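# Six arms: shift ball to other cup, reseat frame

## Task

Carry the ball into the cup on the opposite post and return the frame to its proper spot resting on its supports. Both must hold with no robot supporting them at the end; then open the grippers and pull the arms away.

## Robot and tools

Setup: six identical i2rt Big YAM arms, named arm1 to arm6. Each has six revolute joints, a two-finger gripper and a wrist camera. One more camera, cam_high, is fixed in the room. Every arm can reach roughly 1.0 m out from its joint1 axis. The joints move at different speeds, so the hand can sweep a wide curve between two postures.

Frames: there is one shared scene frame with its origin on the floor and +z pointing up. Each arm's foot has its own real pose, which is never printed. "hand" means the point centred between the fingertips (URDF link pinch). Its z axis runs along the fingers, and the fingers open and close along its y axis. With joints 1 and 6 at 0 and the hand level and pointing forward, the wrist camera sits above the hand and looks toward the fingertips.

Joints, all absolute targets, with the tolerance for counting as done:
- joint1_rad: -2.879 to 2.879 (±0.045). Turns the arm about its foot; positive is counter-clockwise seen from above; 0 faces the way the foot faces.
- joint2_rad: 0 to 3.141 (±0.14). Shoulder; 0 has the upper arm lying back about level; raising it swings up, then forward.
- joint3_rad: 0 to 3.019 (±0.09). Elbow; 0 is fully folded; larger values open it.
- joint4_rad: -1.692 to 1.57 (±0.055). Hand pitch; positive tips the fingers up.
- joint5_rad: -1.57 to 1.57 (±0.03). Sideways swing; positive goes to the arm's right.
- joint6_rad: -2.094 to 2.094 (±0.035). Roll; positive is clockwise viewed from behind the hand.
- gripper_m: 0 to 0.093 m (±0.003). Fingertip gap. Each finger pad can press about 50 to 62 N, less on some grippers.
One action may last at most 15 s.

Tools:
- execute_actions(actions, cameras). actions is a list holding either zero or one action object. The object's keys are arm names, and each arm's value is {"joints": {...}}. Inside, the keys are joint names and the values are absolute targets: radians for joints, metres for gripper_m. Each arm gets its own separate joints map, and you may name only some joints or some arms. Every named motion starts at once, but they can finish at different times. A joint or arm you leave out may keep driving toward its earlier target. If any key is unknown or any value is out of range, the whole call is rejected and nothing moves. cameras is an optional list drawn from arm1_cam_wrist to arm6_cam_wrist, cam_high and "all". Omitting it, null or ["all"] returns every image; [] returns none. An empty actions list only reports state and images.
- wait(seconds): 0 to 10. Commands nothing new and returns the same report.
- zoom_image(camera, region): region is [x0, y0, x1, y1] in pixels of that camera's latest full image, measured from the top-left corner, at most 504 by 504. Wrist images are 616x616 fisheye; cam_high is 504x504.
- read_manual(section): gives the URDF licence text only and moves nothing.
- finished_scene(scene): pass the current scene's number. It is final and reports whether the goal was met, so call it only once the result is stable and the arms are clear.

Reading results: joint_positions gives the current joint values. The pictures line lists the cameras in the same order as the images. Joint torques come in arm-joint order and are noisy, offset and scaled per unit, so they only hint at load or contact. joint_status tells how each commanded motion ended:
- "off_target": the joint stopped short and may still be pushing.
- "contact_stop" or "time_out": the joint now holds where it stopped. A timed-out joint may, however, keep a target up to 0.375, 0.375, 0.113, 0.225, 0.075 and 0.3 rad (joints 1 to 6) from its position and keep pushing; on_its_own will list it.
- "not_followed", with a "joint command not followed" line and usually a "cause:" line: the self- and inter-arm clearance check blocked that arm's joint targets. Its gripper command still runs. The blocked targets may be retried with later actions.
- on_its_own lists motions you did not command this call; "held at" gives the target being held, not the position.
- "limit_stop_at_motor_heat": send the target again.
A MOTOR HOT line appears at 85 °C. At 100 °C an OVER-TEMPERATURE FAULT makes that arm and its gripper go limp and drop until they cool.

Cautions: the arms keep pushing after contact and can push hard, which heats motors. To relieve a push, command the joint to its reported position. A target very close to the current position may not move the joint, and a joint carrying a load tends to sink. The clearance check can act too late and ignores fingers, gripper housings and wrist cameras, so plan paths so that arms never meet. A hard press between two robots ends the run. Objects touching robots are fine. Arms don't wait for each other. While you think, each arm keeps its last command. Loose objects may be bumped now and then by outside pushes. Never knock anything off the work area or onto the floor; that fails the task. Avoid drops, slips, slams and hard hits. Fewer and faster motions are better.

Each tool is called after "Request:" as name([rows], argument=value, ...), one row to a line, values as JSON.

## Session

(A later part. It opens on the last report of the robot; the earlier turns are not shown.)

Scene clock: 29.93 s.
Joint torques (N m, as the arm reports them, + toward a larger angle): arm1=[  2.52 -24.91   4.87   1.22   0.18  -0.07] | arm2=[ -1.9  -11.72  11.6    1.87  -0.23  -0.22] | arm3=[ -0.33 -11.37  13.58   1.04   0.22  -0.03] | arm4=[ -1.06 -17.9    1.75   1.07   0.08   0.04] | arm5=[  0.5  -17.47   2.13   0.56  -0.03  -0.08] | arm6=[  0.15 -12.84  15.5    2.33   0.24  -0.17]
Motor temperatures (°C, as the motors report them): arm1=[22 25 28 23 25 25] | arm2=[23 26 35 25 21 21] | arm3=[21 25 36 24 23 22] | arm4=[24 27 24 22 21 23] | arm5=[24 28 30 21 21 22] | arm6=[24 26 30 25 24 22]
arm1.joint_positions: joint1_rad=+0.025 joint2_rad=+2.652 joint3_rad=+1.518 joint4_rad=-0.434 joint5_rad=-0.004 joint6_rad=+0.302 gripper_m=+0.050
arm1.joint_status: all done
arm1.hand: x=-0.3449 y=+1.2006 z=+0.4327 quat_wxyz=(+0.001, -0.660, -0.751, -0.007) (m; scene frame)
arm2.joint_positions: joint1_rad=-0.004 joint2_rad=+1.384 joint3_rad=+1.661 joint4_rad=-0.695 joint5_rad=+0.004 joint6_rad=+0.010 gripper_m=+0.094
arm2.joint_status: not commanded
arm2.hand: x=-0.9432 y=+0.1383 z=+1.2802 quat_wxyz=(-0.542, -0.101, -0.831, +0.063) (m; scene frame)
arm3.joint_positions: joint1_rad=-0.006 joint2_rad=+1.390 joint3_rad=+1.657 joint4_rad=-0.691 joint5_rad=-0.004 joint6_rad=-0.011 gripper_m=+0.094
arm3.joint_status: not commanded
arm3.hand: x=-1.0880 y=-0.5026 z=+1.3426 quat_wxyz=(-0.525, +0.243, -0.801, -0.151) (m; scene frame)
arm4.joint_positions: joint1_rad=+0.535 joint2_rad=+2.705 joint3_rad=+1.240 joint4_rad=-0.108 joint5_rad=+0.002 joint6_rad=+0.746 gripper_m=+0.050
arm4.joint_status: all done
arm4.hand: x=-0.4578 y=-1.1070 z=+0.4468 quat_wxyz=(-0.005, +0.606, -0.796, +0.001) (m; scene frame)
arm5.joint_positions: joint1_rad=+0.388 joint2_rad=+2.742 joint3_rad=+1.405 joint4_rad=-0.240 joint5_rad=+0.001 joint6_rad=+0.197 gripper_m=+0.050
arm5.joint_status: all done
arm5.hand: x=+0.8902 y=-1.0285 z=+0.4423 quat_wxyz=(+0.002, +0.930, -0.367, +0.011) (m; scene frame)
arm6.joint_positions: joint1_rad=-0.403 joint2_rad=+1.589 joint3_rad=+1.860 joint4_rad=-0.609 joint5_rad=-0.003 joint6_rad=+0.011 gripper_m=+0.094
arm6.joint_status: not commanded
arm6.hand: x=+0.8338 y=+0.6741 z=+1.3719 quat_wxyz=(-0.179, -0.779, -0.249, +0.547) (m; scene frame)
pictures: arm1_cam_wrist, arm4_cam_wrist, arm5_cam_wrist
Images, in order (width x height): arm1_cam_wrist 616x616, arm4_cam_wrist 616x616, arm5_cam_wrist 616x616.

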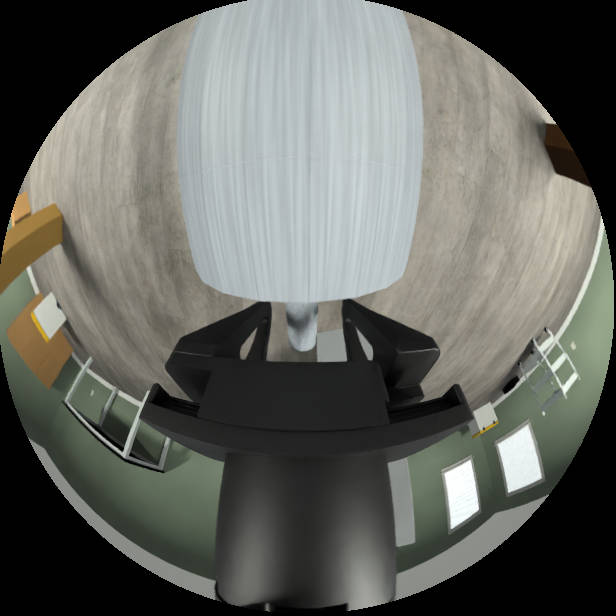

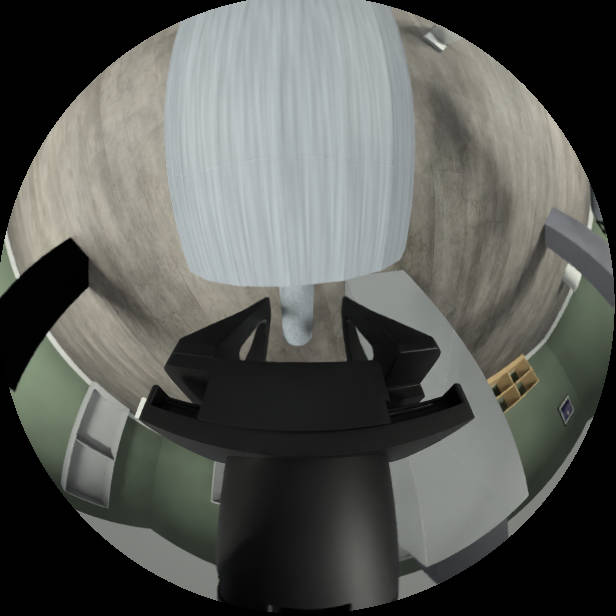

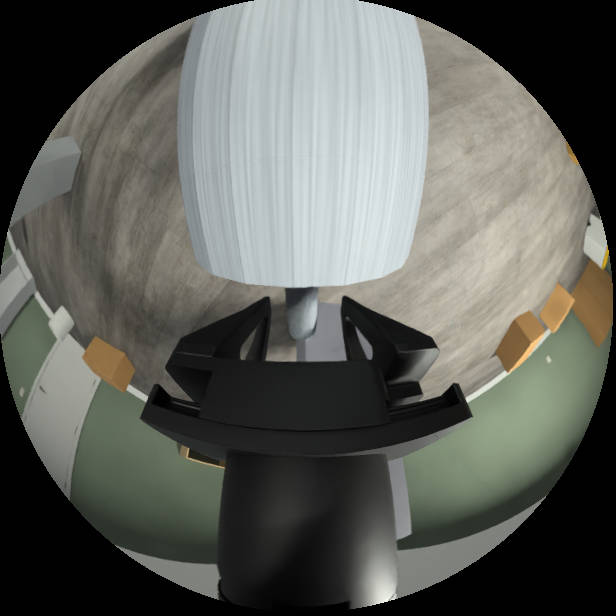

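Request:
execute_actions([
  {"arm1":{"joints":{"gripper_m":0}},"arm4":{"joints":{"gripper_m":0}},"arm5":{"joints":{"gripper_m":0}}},
], cameras=[])

Request:
execute_actions([
  {"arm1":{"joints":{"joint2_rad":2.396,"joint3_rad":1.411,"joint4_rad":-0.545}},"arm4":{"joints":{"joint2_rad":2.422,"joint3_rad":1.082,"joint4_rad":-0.215}},"arm5":{"joints":{"joint2_rad":2.472,"joint3_rad":1.248,"joint4_rad":-0.332}}},
], cameras=[])

Request:
execute_actions([
  {"arm1":{"joints":{"joint1_rad":0.13,"joint2_rad":2.365,"joint3_rad":1.35,"joint4_rad":-0.503,"joint6_rad":0.407}},"arm4":{"joints":{"joint1_rad":0.41,"joint2_rad":2.44,"joint3_rad":1.146,"joint4_rad":-0.263,"joint6_rad":0.621}},"arm5":{"joints":{"joint1_rad":0.266,"joint2_rad":2.462,"joint3_rad":1.217,"joint4_rad":-0.305,"joint6_rad":0.075}}},
], cameras=["cam_high","arm2_cam_wrist","arm3_cam_wrist","arm6_cam_wrist"])

Request:
zoom_image(camera="arm6_cam_wrist", region=[270, 200, 350, 280])

Request:
zoom_image(camera="arm3_cam_wrist", region=[280, 180, 360, 260])

Request:
zoom_image(camera="arm2_cam_wrist", region=[260, 190, 340, 270])

Scene clock: 44.20 s.
Joint torques (N m, as the arm reports them, + toward a larger angle): arm1=[  2.89 -24.04   4.63   1.06   0.15  -0.04] | arm2=[ -1.44 -12.62  11.26   1.83  -0.24  -0.21] | arm3=[ -0.36 -11.36  13.57   1.04   0.22  -0.03] | arm4=[ -0.96 -17.63   1.64   0.96   0.38   0.03] | arm5=[ -0.02 -16.96   2.24   0.56  -0.16  -0.07] | arm6=[ -0.13 -12.97  15.61   2.32   0.19  -0.18]
Motor temperatures (°C, as the motors report them): arm1=[22 25 28 23 25 25] | arm2=[23 26 36 25 21 21] | arm3=[21 26 37 24 23 22] | arm4=[24 27 24 22 21 23] | arm5=[24 28 30 21 21 22] | arm6=[24 27 31 25 24 22]
arm1.joint_positions: joint1_rad=+0.025 joint2_rad=+2.653 joint3_rad=+1.518 joint4_rad=-0.433 joint5_rad=-0.003 joint6_rad=+0.302 gripper_m=+0.019
arm1.joint_status: gripper_m off_target (ended at +0.019, target +0.000)
arm1.hand: x=-0.3451 y=+1.2006 z=+0.4325 quat_wxyz=(+0.001, -0.660, -0.751, -0.007) (m; scene frame)
arm2.joint_positions: joint1_rad=-0.004 joint2_rad=+1.384 joint3_rad=+1.661 joint4_rad=-0.695 joint5_rad=+0.004 joint6_rad=+0.010 gripper_m=+0.094
arm2.joint_status: not commanded
arm2.hand: x=-0.9432 y=+0.1383 z=+1.2802 quat_wxyz=(-0.542, -0.101, -0.831, +0.063) (m; scene frame)
arm3.joint_positions: joint1_rad=-0.006 joint2_rad=+1.390 joint3_rad=+1.657 joint4_rad=-0.691 joint5_rad=-0.004 joint6_rad=-0.011 gripper_m=+0.094
arm3.joint_status: not commanded
arm3.hand: x=-1.0880 y=-0.5026 z=+1.3426 quat_wxyz=(-0.525, +0.243, -0.801, -0.151) (m; scene frame)
arm4.joint_positions: joint1_rad=+0.536 joint2_rad=+2.705 joint3_rad=+1.242 joint4_rad=-0.106 joint5_rad=-0.003 joint6_rad=+0.748 gripper_m=+0.019
arm4.joint_status: gripper_m off_target (ended at +0.019, target +0.000)
arm4.hand: x=-0.4595 y=-1.1062 z=+0.4469 quat_wxyz=(-0.002, +0.605, -0.796, -0.002) (m; scene frame)
arm5.joint_positions: joint1_rad=+0.387 joint2_rad=+2.742 joint3_rad=+1.405 joint4_rad=-0.239 joint5_rad=+0.004 joint6_rad=+0.194 gripper_m=+0.019
arm5.joint_status: gripper_m off_target (ended at +0.019, target +0.000)
arm5.hand: x=+0.8907 y=-1.0278 z=+0.4421 quat_wxyz=(+0.001, +0.931, -0.366, +0.011) (m; scene frame)
arm6.joint_positions: joint1_rad=-0.403 joint2_rad=+1.589 joint3_rad=+1.860 joint4_rad=-0.609 joint5_rad=-0.003 joint6_rad=+0.011 gripper_m=+0.094
arm6.joint_status: not commanded
arm6.hand: x=+0.8338 y=+0.6741 z=+1.3719 quat_wxyz=(-0.179, -0.779, -0.249, +0.547) (m; scene frame)
pictures: none
No camera images: the call's "cameras" was empty. Leave "cameras" out to get every camera's image.

Scene clock: 45.30 s.
Joint torques (N m, as the arm reports them, + toward a larger angle): arm1=[  2.64 -26.58   5.43   0.53   0.1   -0.07] | arm2=[ -1.8  -12.84  11.43   1.72  -0.26  -0.21] | arm3=[ -0.32 -11.39  13.58   1.03   0.22  -0.03] | arm4=[ -0.69 -19.5    2.36  -0.12   0.32   0.05] | arm5=[  0.67 -18.67   2.24  -0.24  -0.18   0.02] | arm6=[  0.49 -12.32  15.55   2.3    0.19  -0.15]
Motor temperatures (°C, as the motors report them): arm1=[22 25 28 23 25 25] | arm2=[23 26 36 25 21 21] | arm3=[21 26 37 24 23 22] | arm4=[24 27 24 22 21 23] | arm5=[24 29 30 21 21 22] | arm6=[24 27 31 25 24 22]
arm1.joint_positions: joint1_rad=+0.027 joint2_rad=+2.431 joint3_rad=+1.393 joint4_rad=-0.540 joint5_rad=-0.002 joint6_rad=+0.302 gripper_m=+0.019
arm1.joint_status: all done
arm1.hand: x=-0.3467 y=+1.2039 z=+0.5275 quat_wxyz=(+0.005, -0.660, -0.752, -0.008) (m; scene frame)
arm2.joint_positions: joint1_rad=-0.004 joint2_rad=+1.384 joint3_rad=+1.661 joint4_rad=-0.695 joint5_rad=+0.004 joint6_rad=+0.010 gripper_m=+0.094
arm2.joint_status: not commanded
arm2.hand: x=-0.9432 y=+0.1383 z=+1.2802 quat_wxyz=(-0.542, -0.101, -0.831, +0.063) (m; scene frame)
arm3.joint_positions: joint1_rad=-0.006 joint2_rad=+1.390 joint3_rad=+1.657 joint4_rad=-0.691 joint5_rad=-0.004 joint6_rad=-0.011 gripper_m=+0.094
arm3.joint_status: not commanded
arm3.hand: x=-1.0880 y=-0.5026 z=+1.3426 quat_wxyz=(-0.525, +0.243, -0.801, -0.151) (m; scene frame)
arm4.joint_positions: joint1_rad=+0.531 joint2_rad=+2.441 joint3_rad=+1.082 joint4_rad=-0.201 joint5_rad=-0.002 joint6_rad=+0.745 gripper_m=+0.019
arm4.joint_status: all done
arm4.hand: x=-0.4595 y=-1.1030 z=+0.5469 quat_wxyz=(-0.004, +0.604, -0.797, -0.006) (m; scene frame)
arm5.joint_positions: joint1_rad=+0.379 joint2_rad=+2.496 joint3_rad=+1.247 joint4_rad=-0.323 joint5_rad=+0.004 joint6_rad=+0.185 gripper_m=+0.019
arm5.joint_status: all done
arm5.hand: x=+0.8898 y=-1.0224 z=+0.5402 quat_wxyz=(+0.000, +0.931, -0.365, +0.008) (m; scene frame)
arm6.joint_positions: joint1_rad=-0.403 joint2_rad=+1.589 joint3_rad=+1.860 joint4_rad=-0.609 joint5_rad=-0.003 joint6_rad=+0.011 gripper_m=+0.094
arm6.joint_status: not commanded
arm6.hand: x=+0.8338 y=+0.6741 z=+1.3719 quat_wxyz=(-0.179, -0.779, -0.249, +0.547) (m; scene frame)
pictures: none
No camera images: the call's "cameras" was empty. Leave "cameras" out to get every camera's image.

Scene clock: 46.37 s.
Joint torques (N m, as the arm reports them, + toward a larger angle): arm1=[  1.38 -27.68   4.18   0.62   0.06  -0.14] | arm2=[ -1.68 -12.49  11.22   1.65  -0.22  -0.17] | arm3=[ -0.3  -11.36  13.56   1.02   0.23  -0.03] | arm4=[  0.03 -20.05   3.15  -0.34   0.08   0.03] | arm5=[  1.32 -18.82   1.65   0.08  -0.19   0.02] | arm6=[  0.3  -12.11  15.47   2.42   0.24  -0.12]
Motor temperatures (°C, as the motors report them): arm1=[22 25 28 23 25 25] | arm2=[23 26 36 25 21 21] | arm3=[21 26 37 24 23 22] | arm4=[24 27 24 22 21 23] | arm5=[24 29 30 21 21 22] | arm6=[24 27 31 25 24 22]
arm1.joint_positions: joint1_rad=+0.135 joint2_rad=+2.418 joint3_rad=+1.345 joint4_rad=-0.503 joint5_rad=+0.000 joint6_rad=+0.410 gripper_m=+0.019
arm1.joint_status: all done
arm1.hand: x=-0.3015 y=+1.2431 z=+0.5259 quat_wxyz=(+0.005, -0.659, -0.752, -0.007) (m; scene frame)
arm2.joint_positions: joint1_rad=-0.004 joint2_rad=+1.384 joint3_rad=+1.661 joint4_rad=-0.695 joint5_rad=+0.004 joint6_rad=+0.010 gripper_m=+0.094
arm2.joint_status: not commanded
arm2.hand: x=-0.9432 y=+0.1383 z=+1.2802 quat_wxyz=(-0.542, -0.101, -0.831, +0.063) (m; scene frame)
arm3.joint_positions: joint1_rad=-0.006 joint2_rad=+1.390 joint3_rad=+1.657 joint4_rad=-0.691 joint5_rad=-0.004 joint6_rad=-0.011 gripper_m=+0.094
arm3.joint_status: not commanded
arm3.hand: x=-1.0880 y=-0.5026 z=+1.3426 quat_wxyz=(-0.525, +0.243, -0.801, -0.151) (m; scene frame)
arm4.joint_positions: joint1_rad=+0.402 joint2_rad=+2.456 joint3_rad=+1.140 joint4_rad=-0.243 joint5_rad=+0.002 joint6_rad=+0.617 gripper_m=+0.019
arm4.joint_status: all done
arm4.hand: x=-0.4134 y=-1.0625 z=+0.5462 quat_wxyz=(-0.007, +0.604, -0.797, -0.006) (m; scene frame)
arm5.joint_positions: joint1_rad=+0.258 joint2_rad=+2.496 joint3_rad=+1.220 joint4_rad=-0.309 joint5_rad=+0.004 joint6_rad=+0.065 gripper_m=+0.019
arm5.joint_status: all done
arm5.hand: x=+0.9344 y=-0.9832 z=+0.5373 quat_wxyz=(+0.002, +0.931, -0.366, +0.015) (m; scene frame)
arm6.joint_positions: joint1_rad=-0.403 joint2_rad=+1.589 joint3_rad=+1.860 joint4_rad=-0.609 joint5_rad=-0.003 joint6_rad=+0.011 gripper_m=+0.094
arm6.joint_status: not commanded
arm6.hand: x=+0.8338 y=+0.6741 z=+1.3719 quat_wxyz=(-0.179, -0.779, -0.249, +0.547) (m; scene frame)
pictures: arm2_cam_wrist, arm3_cam_wrist, arm6_cam_wrist, cam_high
Images, in order (width x height): arm2_cam_wrist 616x616, arm3_cam_wrist 616x616, arm6_cam_wrist 616x616, cam_high 504x504.

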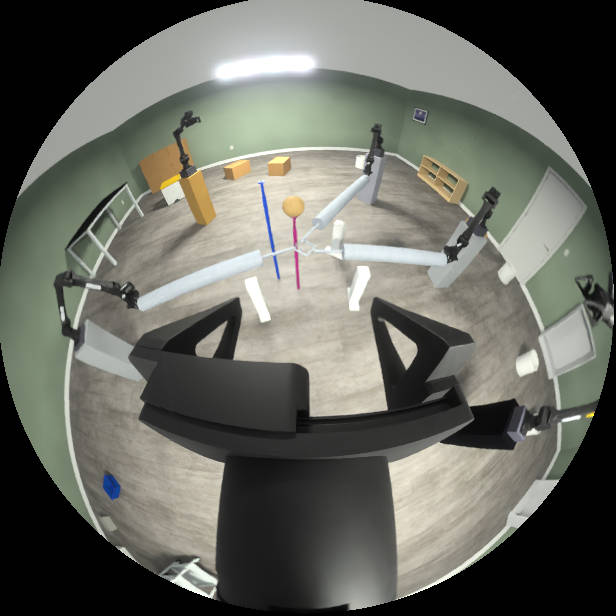

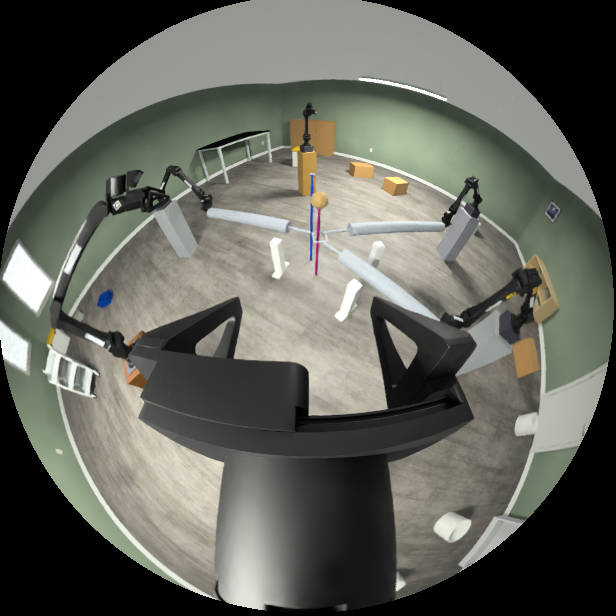

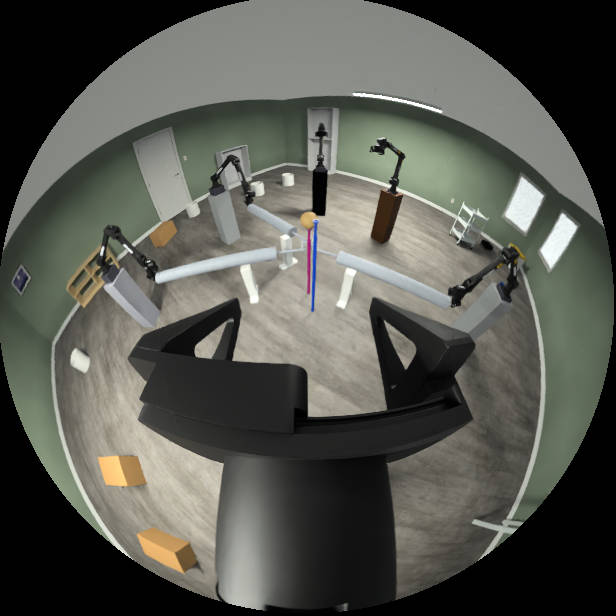

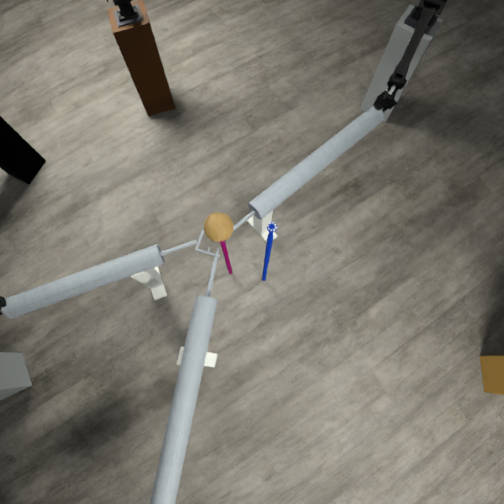

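Region (270, 200, 350, 280) of arm6_cam_wrist's 616x616 image, scaled by 6.300, with more detail than that image has.

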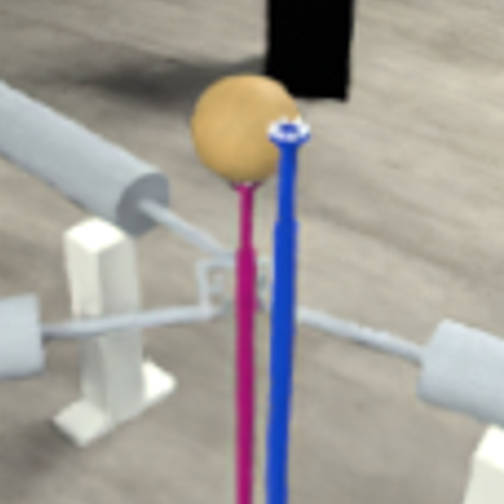

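Region (280, 180, 360, 260) of arm3_cam_wrist's 616x616 image, scaled by 6.300, with more detail than that image has.

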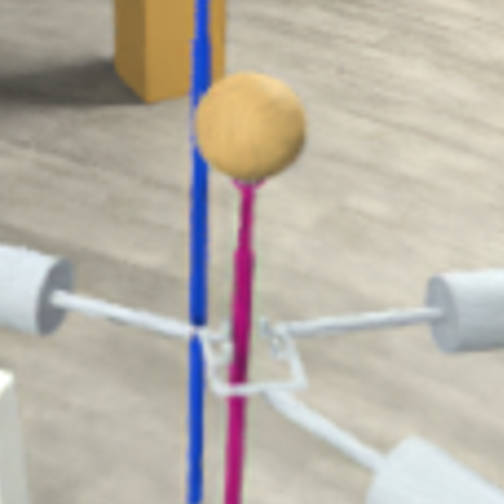

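Region (260, 190, 340, 270) of arm2_cam_wrist's 616x616 image, scaled by 6.300, with more detail than that image has.

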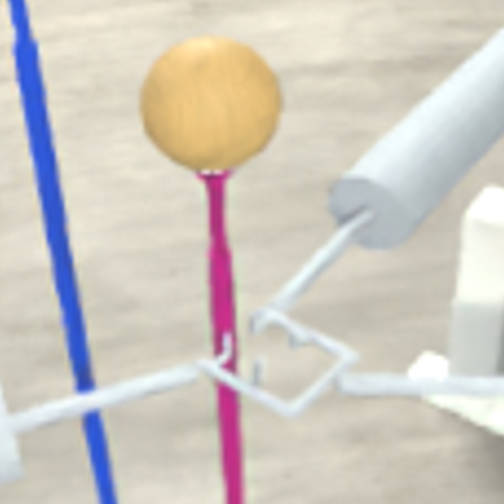

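Request:
execute_actions(actions=[], cameras=["cam_high"])

Scene clock: 56.27 s.
Joint torques (N m, as the arm reports them, + toward a larger angle): arm1=[  1.44 -29.24   4.41   0.53   0.06  -0.17] | arm2=[ -1.85 -12.93  11.33   1.72  -0.21  -0.22] | arm3=[ -0.34 -11.37  13.58   1.04   0.22  -0.03] | arm4=[  0.01 -19.79   3.12  -0.34   0.09   0.04] | arm5=[  1.47 -19.5    1.71   0.35  -0.18   0.08] | arm6=[  0.55 -12.55  15.53   2.47   0.21  -0.18]
Motor temperatures (°C, as the motors report them): arm1=[22 26 28 23 25 25] | arm2=[23 27 37 25 21 21] | arm3=[21 26 37 24 23 22] | arm4=[24 27 24 22 21 23] | arm5=[24 29 29 21 21 22] | arm6=[24 27 31 25 24 22]
arm1.joint_positions: joint1_rad=+0.135 joint2_rad=+2.418 joint3_rad=+1.345 joint4_rad=-0.503 joint5_rad=+0.000 joint6_rad=+0.410 gripper_m=+0.019
arm1.joint_status: all done
arm1.hand: x=-0.3015 y=+1.2431 z=+0.5259 quat_wxyz=(+0.005, -0.659, -0.752, -0.007) (m; scene frame)
arm2.joint_positions: joint1_rad=-0.004 joint2_rad=+1.384 joint3_rad=+1.661 joint4_rad=-0.695 joint5_rad=+0.004 joint6_rad=+0.010 gripper_m=+0.094
arm2.joint_status: not commanded
arm2.hand: x=-0.9432 y=+0.1383 z=+1.2802 quat_wxyz=(-0.542, -0.101, -0.831, +0.063) (m; scene frame)
arm3.joint_positions: joint1_rad=-0.006 joint2_rad=+1.390 joint3_rad=+1.657 joint4_rad=-0.691 joint5_rad=-0.004 joint6_rad=-0.011 gripper_m=+0.094
arm3.joint_status: not commanded
arm3.hand: x=-1.0880 y=-0.5026 z=+1.3426 quat_wxyz=(-0.525, +0.243, -0.801, -0.151) (m; scene frame)
arm4.joint_positions: joint1_rad=+0.402 joint2_rad=+2.456 joint3_rad=+1.140 joint4_rad=-0.243 joint5_rad=+0.002 joint6_rad=+0.617 gripper_m=+0.019
arm4.joint_status: all done
arm4.hand: x=-0.4134 y=-1.0625 z=+0.5462 quat_wxyz=(-0.007, +0.604, -0.797, -0.006) (m; scene frame)
arm5.joint_positions: joint1_rad=+0.258 joint2_rad=+2.496 joint3_rad=+1.220 joint4_rad=-0.309 joint5_rad=+0.004 joint6_rad=+0.065 gripper_m=+0.019
arm5.joint_status: all done
arm5.hand: x=+0.9344 y=-0.9832 z=+0.5373 quat_wxyz=(+0.002, +0.931, -0.366, +0.015) (m; scene frame)
arm6.joint_positions: joint1_rad=-0.403 joint2_rad=+1.589 joint3_rad=+1.860 joint4_rad=-0.609 joint5_rad=-0.003 joint6_rad=+0.011 gripper_m=+0.094
arm6.joint_status: not commanded
arm6.hand: x=+0.8338 y=+0.6741 z=+1.3719 quat_wxyz=(-0.179, -0.779, -0.249, +0.547) (m; scene frame)
pictures: cam_high
Images, in order (width x height): cam_high 504x504.

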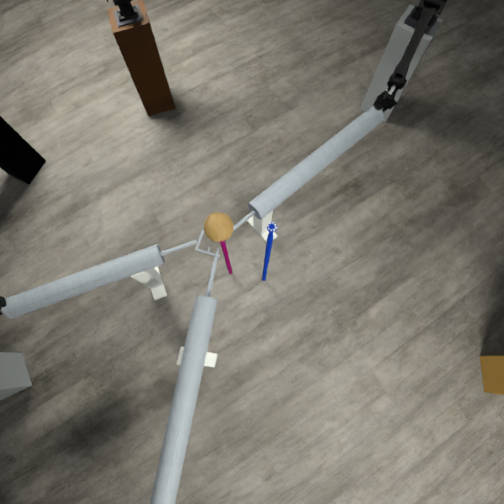

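Request:
execute_actions([
  {"arm1":{"joints":{"joint1_rad":0.203,"joint2_rad":2.36,"joint3_rad":1.325,"joint4_rad":-0.487,"joint6_rad":0.48}},"arm4":{"joints":{"joint1_rad":0.334,"joint2_rad":2.446,"joint3_rad":1.215,"joint4_rad":-0.303,"joint6_rad":0.545}},"arm5":{"joints":{"joint1_rad":0.183,"joint2_rad":2.461,"joint3_rad":1.22,"joint4_rad":-0.301,"joint6_rad":-0.008}}},
], cameras=["arm2_cam_wrist","arm3_cam_wrist","arm6_cam_wrist"])

Request:
zoom_image(camera="arm2_cam_wrist", region=[260,190,340,270])

Request:
zoom_image(camera="arm3_cam_wrist", region=[280,180,360,260])

Request:
zoom_image(camera="arm6_cam_wrist", region=[270,200,350,280])

Scene clock: 64.90 s.
Joint torques (N m, as the arm reports them, + toward a larger angle): arm1=[  1.08 -28.33   4.07   0.82  -0.01  -0.15] | arm2=[ -1.77 -12.44  11.39   1.82  -0.24  -0.19] | arm3=[ -0.33 -11.35  13.59   1.03   0.22  -0.02] | arm4=[ -0.02 -20.48   4.5   -0.21   0.2    0.  ] | arm5=[  0.92 -19.37   1.93   0.12  -0.17   0.01] | arm6=[  0.21 -13.15  15.61   2.38   0.2   -0.15]
Motor temperatures (°C, as the motors report them): arm1=[22 26 28 23 25 25] | arm2=[23 27 37 25 21 21] | arm3=[21 26 38 24 23 22] | arm4=[24 27 24 22 21 23] | arm5=[24 30 29 21 21 22] | arm6=[24 27 32 25 24 22]
arm1.joint_positions: joint1_rad=+0.205 joint2_rad=+2.415 joint3_rad=+1.320 joint4_rad=-0.490 joint5_rad=+0.001 joint6_rad=+0.479 gripper_m=+0.019
arm1.joint_status: all done
arm1.hand: x=-0.2765 y=+1.2716 z=+0.5235 quat_wxyz=(+0.010, -0.659, -0.752, -0.008) (m; scene frame)
arm2.joint_positions: joint1_rad=-0.004 joint2_rad=+1.384 joint3_rad=+1.661 joint4_rad=-0.695 joint5_rad=+0.004 joint6_rad=+0.010 gripper_m=+0.094
arm2.joint_status: not commanded
arm2.hand: x=-0.9432 y=+0.1383 z=+1.2802 quat_wxyz=(-0.542, -0.101, -0.831, +0.063) (m; scene frame)
arm3.joint_positions: joint1_rad=-0.006 joint2_rad=+1.390 joint3_rad=+1.657 joint4_rad=-0.691 joint5_rad=-0.004 joint6_rad=-0.011 gripper_m=+0.094
arm3.joint_status: not commanded
arm3.hand: x=-1.0880 y=-0.5026 z=+1.3426 quat_wxyz=(-0.525, +0.243, -0.801, -0.151) (m; scene frame)
arm4.joint_positions: joint1_rad=+0.328 joint2_rad=+2.463 joint3_rad=+1.195 joint4_rad=-0.285 joint5_rad=+0.000 joint6_rad=+0.545 gripper_m=+0.019
arm4.joint_status: all done
arm4.hand: x=-0.3869 y=-1.0328 z=+0.5493 quat_wxyz=(-0.007, +0.603, -0.798, -0.009) (m; scene frame)
arm5.joint_positions: joint1_rad=+0.176 joint2_rad=+2.496 joint3_rad=+1.220 joint4_rad=-0.304 joint5_rad=+0.004 joint6_rad=-0.014 gripper_m=+0.019
arm5.joint_status: all done
arm5.hand: x=+0.9591 y=-0.9531 z=+0.5375 quat_wxyz=(+0.002, +0.930, -0.367, +0.012) (m; scene frame)
arm6.joint_positions: joint1_rad=-0.403 joint2_rad=+1.589 joint3_rad=+1.860 joint4_rad=-0.609 joint5_rad=-0.003 joint6_rad=+0.011 gripper_m=+0.094
arm6.joint_status: not commanded
arm6.hand: x=+0.8338 y=+0.6741 z=+1.3719 quat_wxyz=(-0.179, -0.779, -0.249, +0.547) (m; scene frame)
pictures: arm2_cam_wrist, arm3_cam_wrist, arm6_cam_wrist
Images, in order (width x height): arm2_cam_wrist 616x616, arm3_cam_wrist 616x616, arm6_cam_wrist 616x616.

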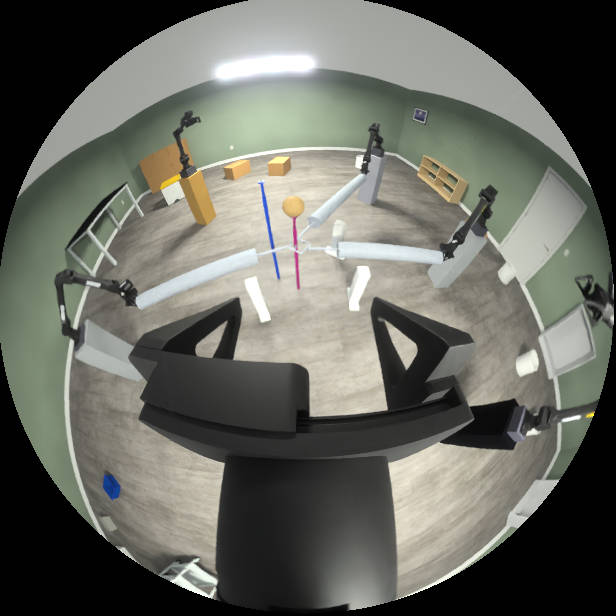

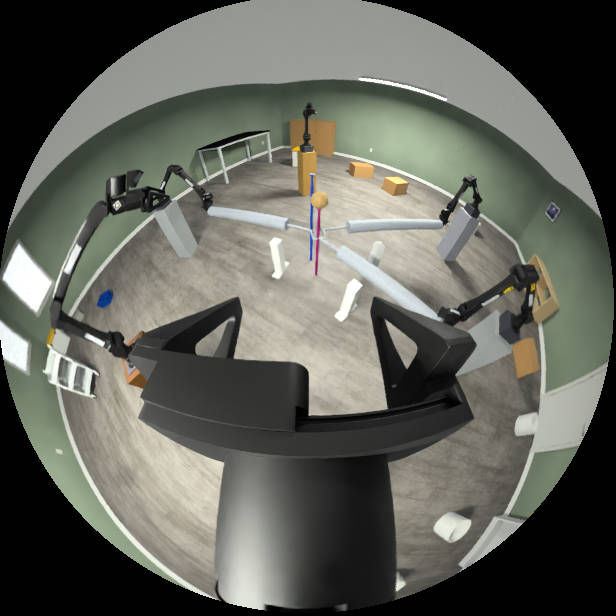

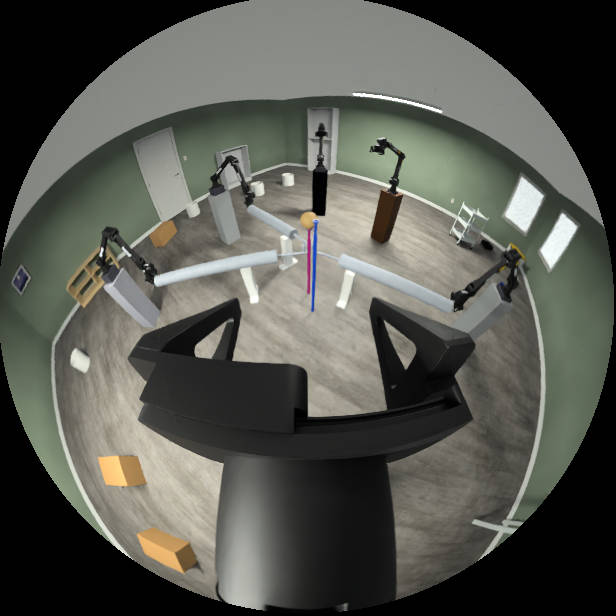

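Region (260, 190, 340, 270) of arm2_cam_wrist's 616x616 image, scaled by 6.300, with more detail than that image has.

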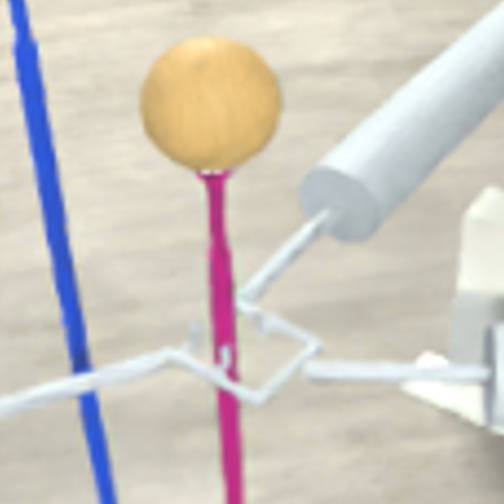

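Region (280, 180, 360, 260) of arm3_cam_wrist's 616x616 image, scaled by 6.300, with more detail than that image has.

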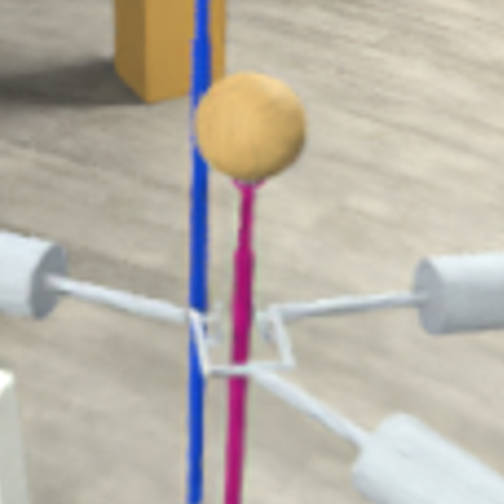

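Region (270, 200, 350, 280) of arm6_cam_wrist's 616x616 image, scaled by 6.300, with more detail than that image has.

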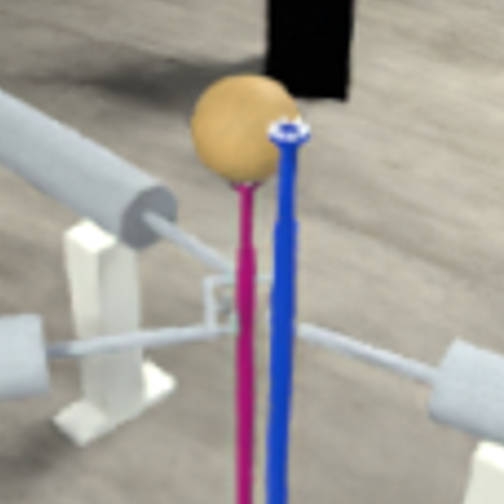

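Request:
execute_actions([
  {"arm1":{"joints":{"joint1_rad":0.213,"joint2_rad":2.09,"joint3_rad":1.26,"joint4_rad":-0.688,"joint6_rad":0.491}},"arm4":{"joints":{"joint1_rad":0.328,"joint2_rad":2.153,"joint3_rad":1.12,"joint4_rad":-0.507,"joint6_rad":0.536}},"arm5":{"joints":{"joint1_rad":0.174,"joint2_rad":2.164,"joint3_rad":1.115,"joint4_rad":-0.496,"joint6_rad":-0.02}}},
], cameras=["arm2_cam_wrist","arm3_cam_wrist"])

Request:
zoom_image(camera="arm2_cam_wrist", region=[260,190,340,270])

Request:
zoom_image(camera="arm3_cam_wrist", region=[280,180,360,260])

Scene clock: 72.47 s.
Joint torques (N m, as the arm reports them, + toward a larger angle): arm1=[  1.57 -25.14   7.25   0.58   0.1   -0.05] | arm2=[ -1.18 -12.46  11.43   1.63  -0.25  -0.2 ] | arm3=[ -0.32 -11.4   13.56   1.03   0.22  -0.03] | arm4=[ -1.11 -19.67   5.21   0.15   0.28  -0.09] | arm5=[  0.13 -17.72   3.77  -0.11  -0.29  -0.06] | arm6=[  0.08 -12.89  15.35   2.34   0.21  -0.16]
Motor temperatures (°C, as the motors report them): arm1=[22 26 28 23 25 25] | arm2=[23 27 37 25 21 21] | arm3=[21 26 38 24 23 22] | arm4=[24 28 24 22 21 23] | arm5=[24 30 29 21 21 22] | arm6=[24 27 32 25 24 22]
arm1.joint_positions: joint1_rad=+0.210 joint2_rad=+2.123 joint3_rad=+1.232 joint4_rad=-0.688 joint5_rad=-0.001 joint6_rad=+0.486 gripper_m=+0.019
arm1.joint_status: all done
arm1.hand: x=-0.2778 y=+1.2760 z=+0.6519 quat_wxyz=(+0.007, -0.660, -0.751, -0.008) (m; scene frame)
arm2.joint_positions: joint1_rad=-0.004 joint2_rad=+1.384 joint3_rad=+1.661 joint4_rad=-0.695 joint5_rad=+0.004 joint6_rad=+0.010 gripper_m=+0.094
arm2.joint_status: not commanded
arm2.hand: x=-0.9432 y=+0.1383 z=+1.2802 quat_wxyz=(-0.542, -0.101, -0.831, +0.063) (m; scene frame)
arm3.joint_positions: joint1_rad=-0.006 joint2_rad=+1.390 joint3_rad=+1.657 joint4_rad=-0.691 joint5_rad=-0.004 joint6_rad=-0.011 gripper_m=+0.094
arm3.joint_status: not commanded
arm3.hand: x=-1.0880 y=-0.5026 z=+1.3426 quat_wxyz=(-0.525, +0.243, -0.801, -0.151) (m; scene frame)
arm4.joint_positions: joint1_rad=+0.332 joint2_rad=+2.172 joint3_rad=+1.113 joint4_rad=-0.498 joint5_rad=-0.002 joint6_rad=+0.546 gripper_m=+0.019
arm4.joint_status: all done
arm4.hand: x=-0.3908 y=-1.0292 z=+0.6699 quat_wxyz=(-0.006, +0.604, -0.797, -0.008) (m; scene frame)
arm5.joint_positions: joint1_rad=+0.175 joint2_rad=+2.187 joint3_rad=+1.112 joint4_rad=-0.490 joint5_rad=+0.006 joint6_rad=-0.018 gripper_m=+0.019
arm5.joint_status: all done
arm5.hand: x=+0.9544 y=-0.9481 z=+0.6630 quat_wxyz=(-0.002, +0.931, -0.366, +0.006) (m; scene frame)
arm6.joint_positions: joint1_rad=-0.403 joint2_rad=+1.589 joint3_rad=+1.860 joint4_rad=-0.609 joint5_rad=-0.003 joint6_rad=+0.011 gripper_m=+0.094
arm6.joint_status: not commanded
arm6.hand: x=+0.8338 y=+0.6741 z=+1.3719 quat_wxyz=(-0.179, -0.779, -0.249, +0.547) (m; scene frame)
pictures: arm2_cam_wrist, arm3_cam_wrist
Images, in order (width x height): arm2_cam_wrist 616x616, arm3_cam_wrist 616x616.

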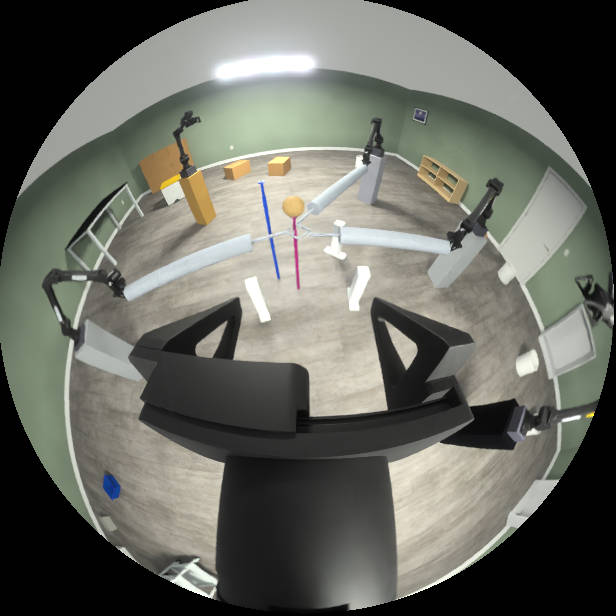

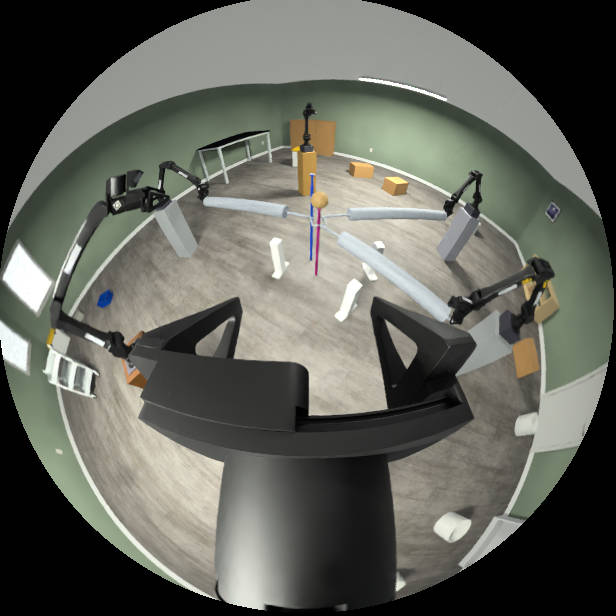

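Region (260, 190, 340, 270) of arm2_cam_wrist's 616x616 image, scaled by 6.300, with more detail than that image has.

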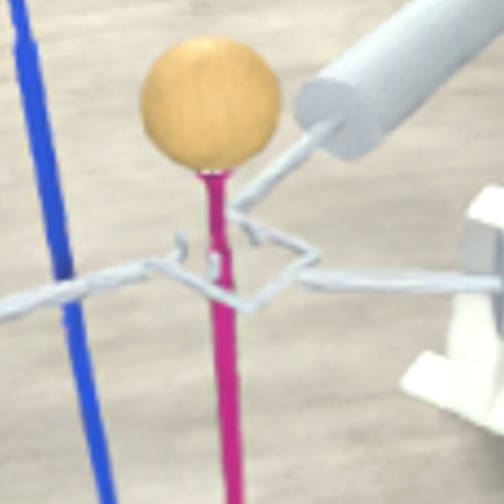

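Region (280, 180, 360, 260) of arm3_cam_wrist's 616x616 image, scaled by 6.300, with more detail than that image has.

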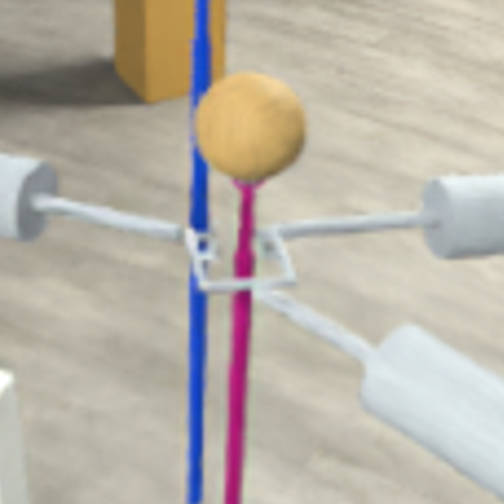

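Request:
execute_actions([
  {"arm1":{"joints":{"joint1_rad":0.222,"joint2_rad":2.0,"joint3_rad":1.295,"joint4_rad":-0.794,"joint6_rad":0.495}},"arm4":{"joints":{"joint1_rad":0.314,"joint2_rad":2.037,"joint3_rad":1.095,"joint4_rad":-0.615,"joint6_rad":0.53}},"arm5":{"joints":{"joint1_rad":0.166,"joint2_rad":2.042,"joint3_rad":1.083,"joint4_rad":-0.6,"joint6_rad":-0.025}}},
], cameras=["arm2_cam_wrist","arm3_cam_wrist"])

Request:
zoom_image(camera="arm2_cam_wrist", region=[260,190,340,270])

Request:
zoom_image(camera="arm3_cam_wrist", region=[280,180,360,260])

Scene clock: 81.87 s.
Joint torques (N m, as the arm reports them, + toward a larger angle): arm1=[  2.34 -25.33   8.26   0.35   0.09  -0.08] | arm2=[ -1.74 -12.72  11.37   1.64  -0.24  -0.22] | arm3=[ -0.32 -11.4   13.57   1.04   0.23  -0.03] | arm4=[ -0.76 -19.6    5.6   -0.09   0.24  -0.06] | arm5=[  0.33 -17.44   4.01  -0.26  -0.28  -0.05] | arm6=[ -0.05 -12.18  15.62   2.24   0.21  -0.08]
Motor temperatures (°C, as the motors report them): arm1=[22 26 29 23 25 25] | arm2=[23 27 38 25 21 21] | arm3=[21 26 38 24 23 22] | arm4=[24 28 24 22 21 23] | arm5=[24 30 29 21 21 22] | arm6=[24 27 32 25 24 22]
arm1.joint_positions: joint1_rad=+0.214 joint2_rad=+2.044 joint3_rad=+1.257 joint4_rad=-0.786 joint5_rad=-0.002 joint6_rad=+0.491 gripper_m=+0.019
arm1.joint_status: all done
arm1.hand: x=-0.2713 y=+1.2706 z=+0.6975 quat_wxyz=(+0.003, -0.660, -0.751, -0.008) (m; scene frame)
arm2.joint_positions: joint1_rad=-0.004 joint2_rad=+1.384 joint3_rad=+1.661 joint4_rad=-0.695 joint5_rad=+0.004 joint6_rad=+0.010 gripper_m=+0.094
arm2.joint_status: not commanded
arm2.hand: x=-0.9432 y=+0.1383 z=+1.2802 quat_wxyz=(-0.542, -0.101, -0.831, +0.063) (m; scene frame)
arm3.joint_positions: joint1_rad=-0.006 joint2_rad=+1.390 joint3_rad=+1.657 joint4_rad=-0.691 joint5_rad=-0.004 joint6_rad=-0.011 gripper_m=+0.094
arm3.joint_status: not commanded
arm3.hand: x=-1.0880 y=-0.5026 z=+1.3426 quat_wxyz=(-0.525, +0.243, -0.801, -0.151) (m; scene frame)
arm4.joint_positions: joint1_rad=+0.319 joint2_rad=+2.061 joint3_rad=+1.090 joint4_rad=-0.601 joint5_rad=-0.001 joint6_rad=+0.536 gripper_m=+0.019
arm4.joint_status: all done
arm4.hand: x=-0.3831 y=-1.0345 z=+0.7160 quat_wxyz=(-0.003, +0.603, -0.798, -0.001) (m; scene frame)
arm5.joint_positions: joint1_rad=+0.170 joint2_rad=+2.067 joint3_rad=+1.080 joint4_rad=-0.591 joint5_rad=+0.006 joint6_rad=-0.022 gripper_m=+0.019
arm5.joint_status: all done
arm5.hand: x=+0.9619 y=-0.9519 z=+0.7111 quat_wxyz=(+0.001, +0.930, -0.366, +0.013) (m; scene frame)
arm6.joint_positions: joint1_rad=-0.403 joint2_rad=+1.589 joint3_rad=+1.860 joint4_rad=-0.609 joint5_rad=-0.003 joint6_rad=+0.011 gripper_m=+0.094
arm6.joint_status: not commanded
arm6.hand: x=+0.8338 y=+0.6741 z=+1.3719 quat_wxyz=(-0.179, -0.779, -0.249, +0.547) (m; scene frame)
pictures: arm2_cam_wrist, arm3_cam_wrist
Images, in order (width x height): arm2_cam_wrist 616x616, arm3_cam_wrist 616x616.

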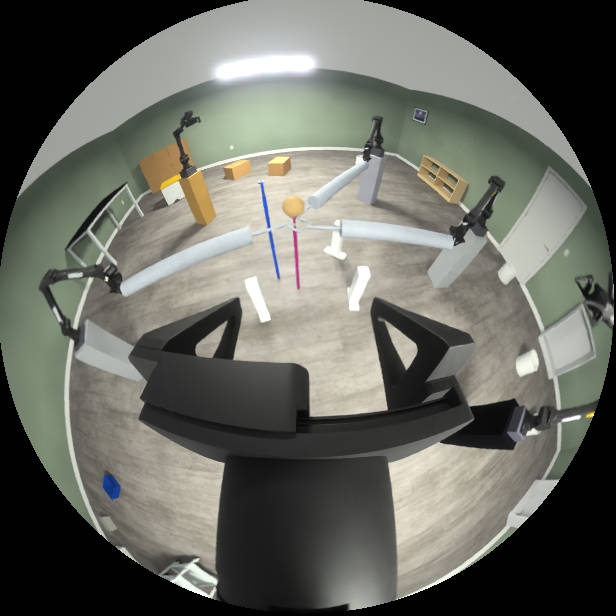

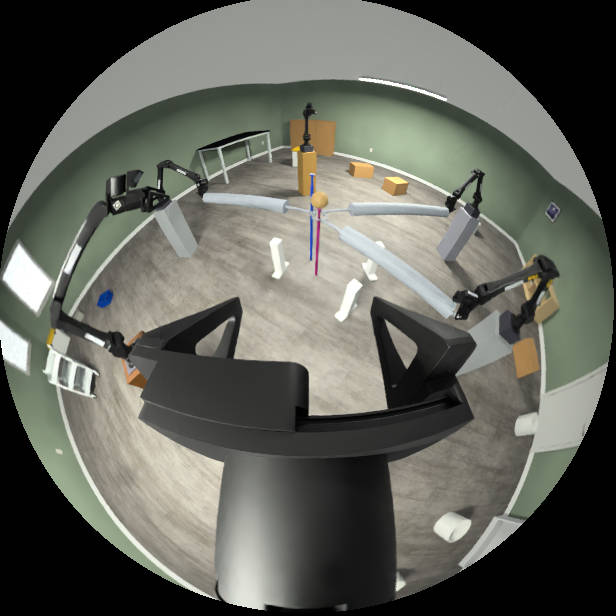

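Region (260, 190, 340, 270) of arm2_cam_wrist's 616x616 image, scaled by 6.300, with more detail than that image has.

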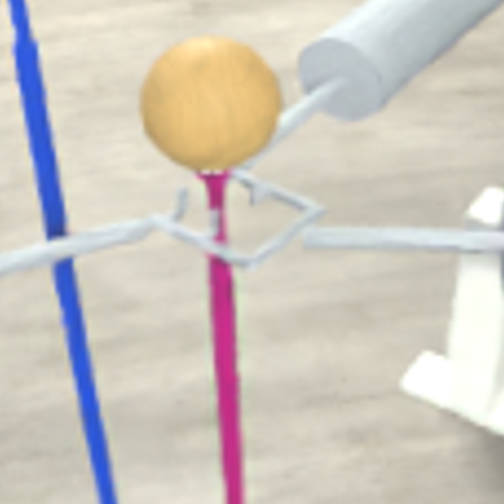

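Region (280, 180, 360, 260) of arm3_cam_wrist's 616x616 image, scaled by 6.300, with more detail than that image has.

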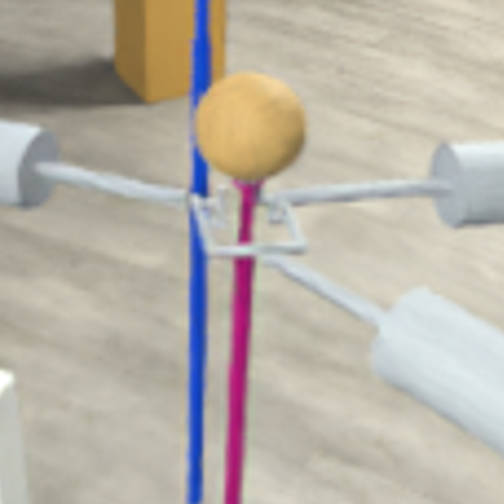

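Request:
execute_actions([
  {"arm1":{"joints":{"joint1_rad":0.229,"joint2_rad":1.884,"joint3_rad":1.318,"joint4_rad":-0.93,"joint6_rad":0.5}},"arm4":{"joints":{"joint1_rad":0.312,"joint2_rad":1.91,"joint3_rad":1.135,"joint4_rad":-0.755,"joint6_rad":0.528}},"arm5":{"joints":{"joint1_rad":0.157,"joint2_rad":1.912,"joint3_rad":1.112,"joint4_rad":-0.738,"joint6_rad":-0.03}}},
], cameras=["arm2_cam_wrist","arm3_cam_wrist"])

Request:
zoom_image(camera="arm2_cam_wrist", region=[240,150,340,250])

Request:
zoom_image(camera="arm3_cam_wrist", region=[270,150,370,250])

Scene clock: 88.27 s.
Joint torques (N m, as the arm reports them, + toward a larger angle): arm1=[  2.82 -24.99   9.84  -0.73  -0.1   -0.04] | arm2=[ -1.77 -12.09  11.33   1.82  -0.26  -0.2 ] | arm3=[ -0.34 -11.4   13.58   1.03   0.22  -0.03] | arm4=[ -0.41 -18.91   9.21  -0.59   0.06  -0.03] | arm5=[  0.23 -16.11   7.08  -0.64  -0.31   0.03] | arm6=[  0.38 -12.03  15.56   2.47   0.2   -0.13]
Motor temperatures (°C, as the motors report them): arm1=[22 26 29 23 25 25] | arm2=[23 27 38 25 21 21] | arm3=[21 26 39 24 23 22] | arm4=[24 28 25 22 21 23] | arm5=[24 30 30 21 21 22] | arm6=[24 27 32 25 24 22]
arm1.joint_positions: joint1_rad=+0.215 joint2_rad=+1.928 joint3_rad=+1.269 joint4_rad=-0.905 joint5_rad=+0.003 joint6_rad=+0.491 gripper_m=+0.019
arm1.joint_status: all done
arm1.hand: x=-0.2736 y=+1.2714 z=+0.7594 quat_wxyz=(+0.000, -0.660, -0.751, -0.004) (m; scene frame)
arm2.joint_positions: joint1_rad=-0.004 joint2_rad=+1.384 joint3_rad=+1.661 joint4_rad=-0.695 joint5_rad=+0.004 joint6_rad=+0.010 gripper_m=+0.094
arm2.joint_status: not commanded
arm2.hand: x=-0.9432 y=+0.1383 z=+1.2802 quat_wxyz=(-0.542, -0.101, -0.831, +0.063) (m; scene frame)
arm3.joint_positions: joint1_rad=-0.006 joint2_rad=+1.390 joint3_rad=+1.657 joint4_rad=-0.691 joint5_rad=-0.004 joint6_rad=-0.011 gripper_m=+0.094
arm3.joint_status: not commanded
arm3.hand: x=-1.0880 y=-0.5026 z=+1.3426 quat_wxyz=(-0.525, +0.243, -0.801, -0.151) (m; scene frame)
arm4.joint_positions: joint1_rad=+0.314 joint2_rad=+1.933 joint3_rad=+1.092 joint4_rad=-0.729 joint5_rad=+0.003 joint6_rad=+0.531 gripper_m=+0.019
arm4.joint_status: all done
arm4.hand: x=-0.3806 y=-1.0353 z=+0.7743 quat_wxyz=(-0.005, +0.603, -0.798, -0.001) (m; scene frame)
arm5.joint_positions: joint1_rad=+0.161 joint2_rad=+1.931 joint3_rad=+1.080 joint4_rad=-0.720 joint5_rad=+0.008 joint6_rad=-0.032 gripper_m=+0.019
arm5.joint_status: all done
arm5.hand: x=+0.9643 y=-0.9482 z=+0.7723 quat_wxyz=(-0.001, +0.931, -0.366, +0.010) (m; scene frame)
arm6.joint_positions: joint1_rad=-0.403 joint2_rad=+1.589 joint3_rad=+1.860 joint4_rad=-0.609 joint5_rad=-0.003 joint6_rad=+0.011 gripper_m=+0.094
arm6.joint_status: not commanded
arm6.hand: x=+0.8338 y=+0.6741 z=+1.3719 quat_wxyz=(-0.179, -0.779, -0.249, +0.547) (m; scene frame)
pictures: arm2_cam_wrist, arm3_cam_wrist
Images, in order (width x height): arm2_cam_wrist 616x616, arm3_cam_wrist 616x616.

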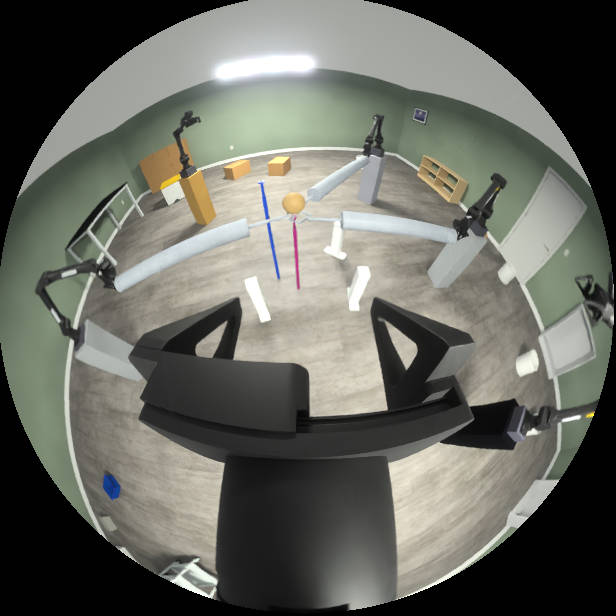

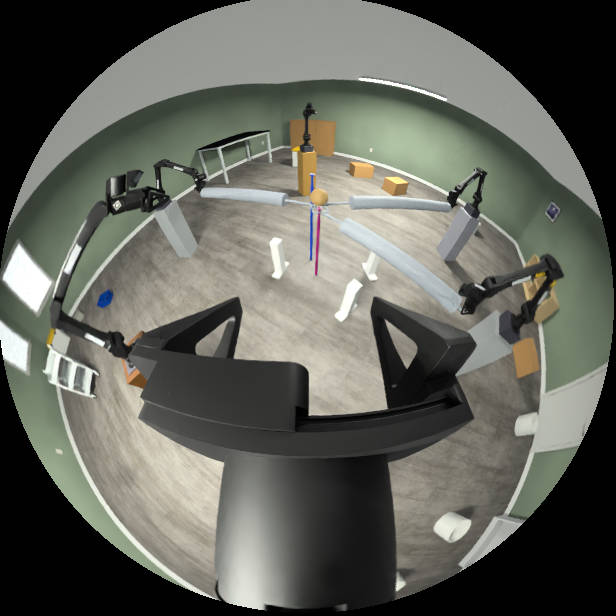

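Region (240, 150, 340, 250) of arm2_cam_wrist's 616x616 image, scaled by 5.040, with more detail than that image has.

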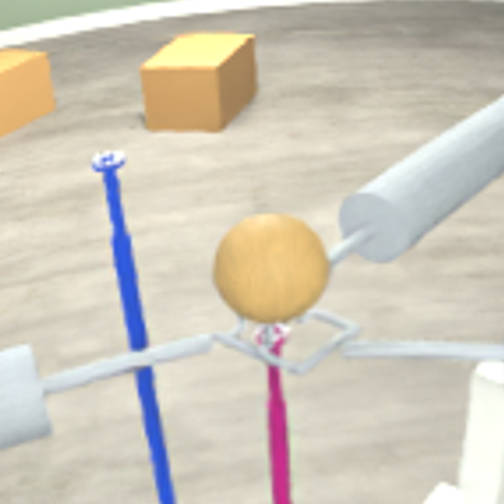

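Region (270, 150, 370, 250) of arm3_cam_wrist's 616x616 image, scaled by 5.040, with more detail than that image has.

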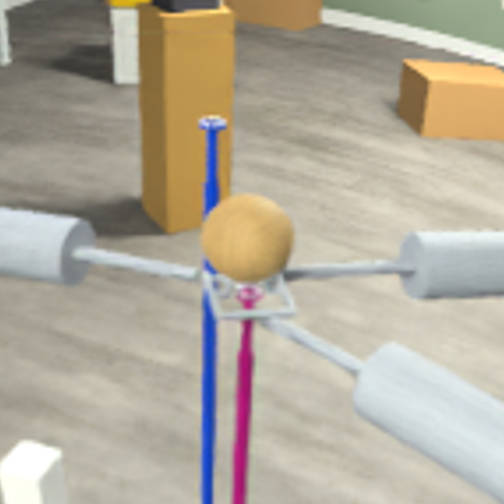

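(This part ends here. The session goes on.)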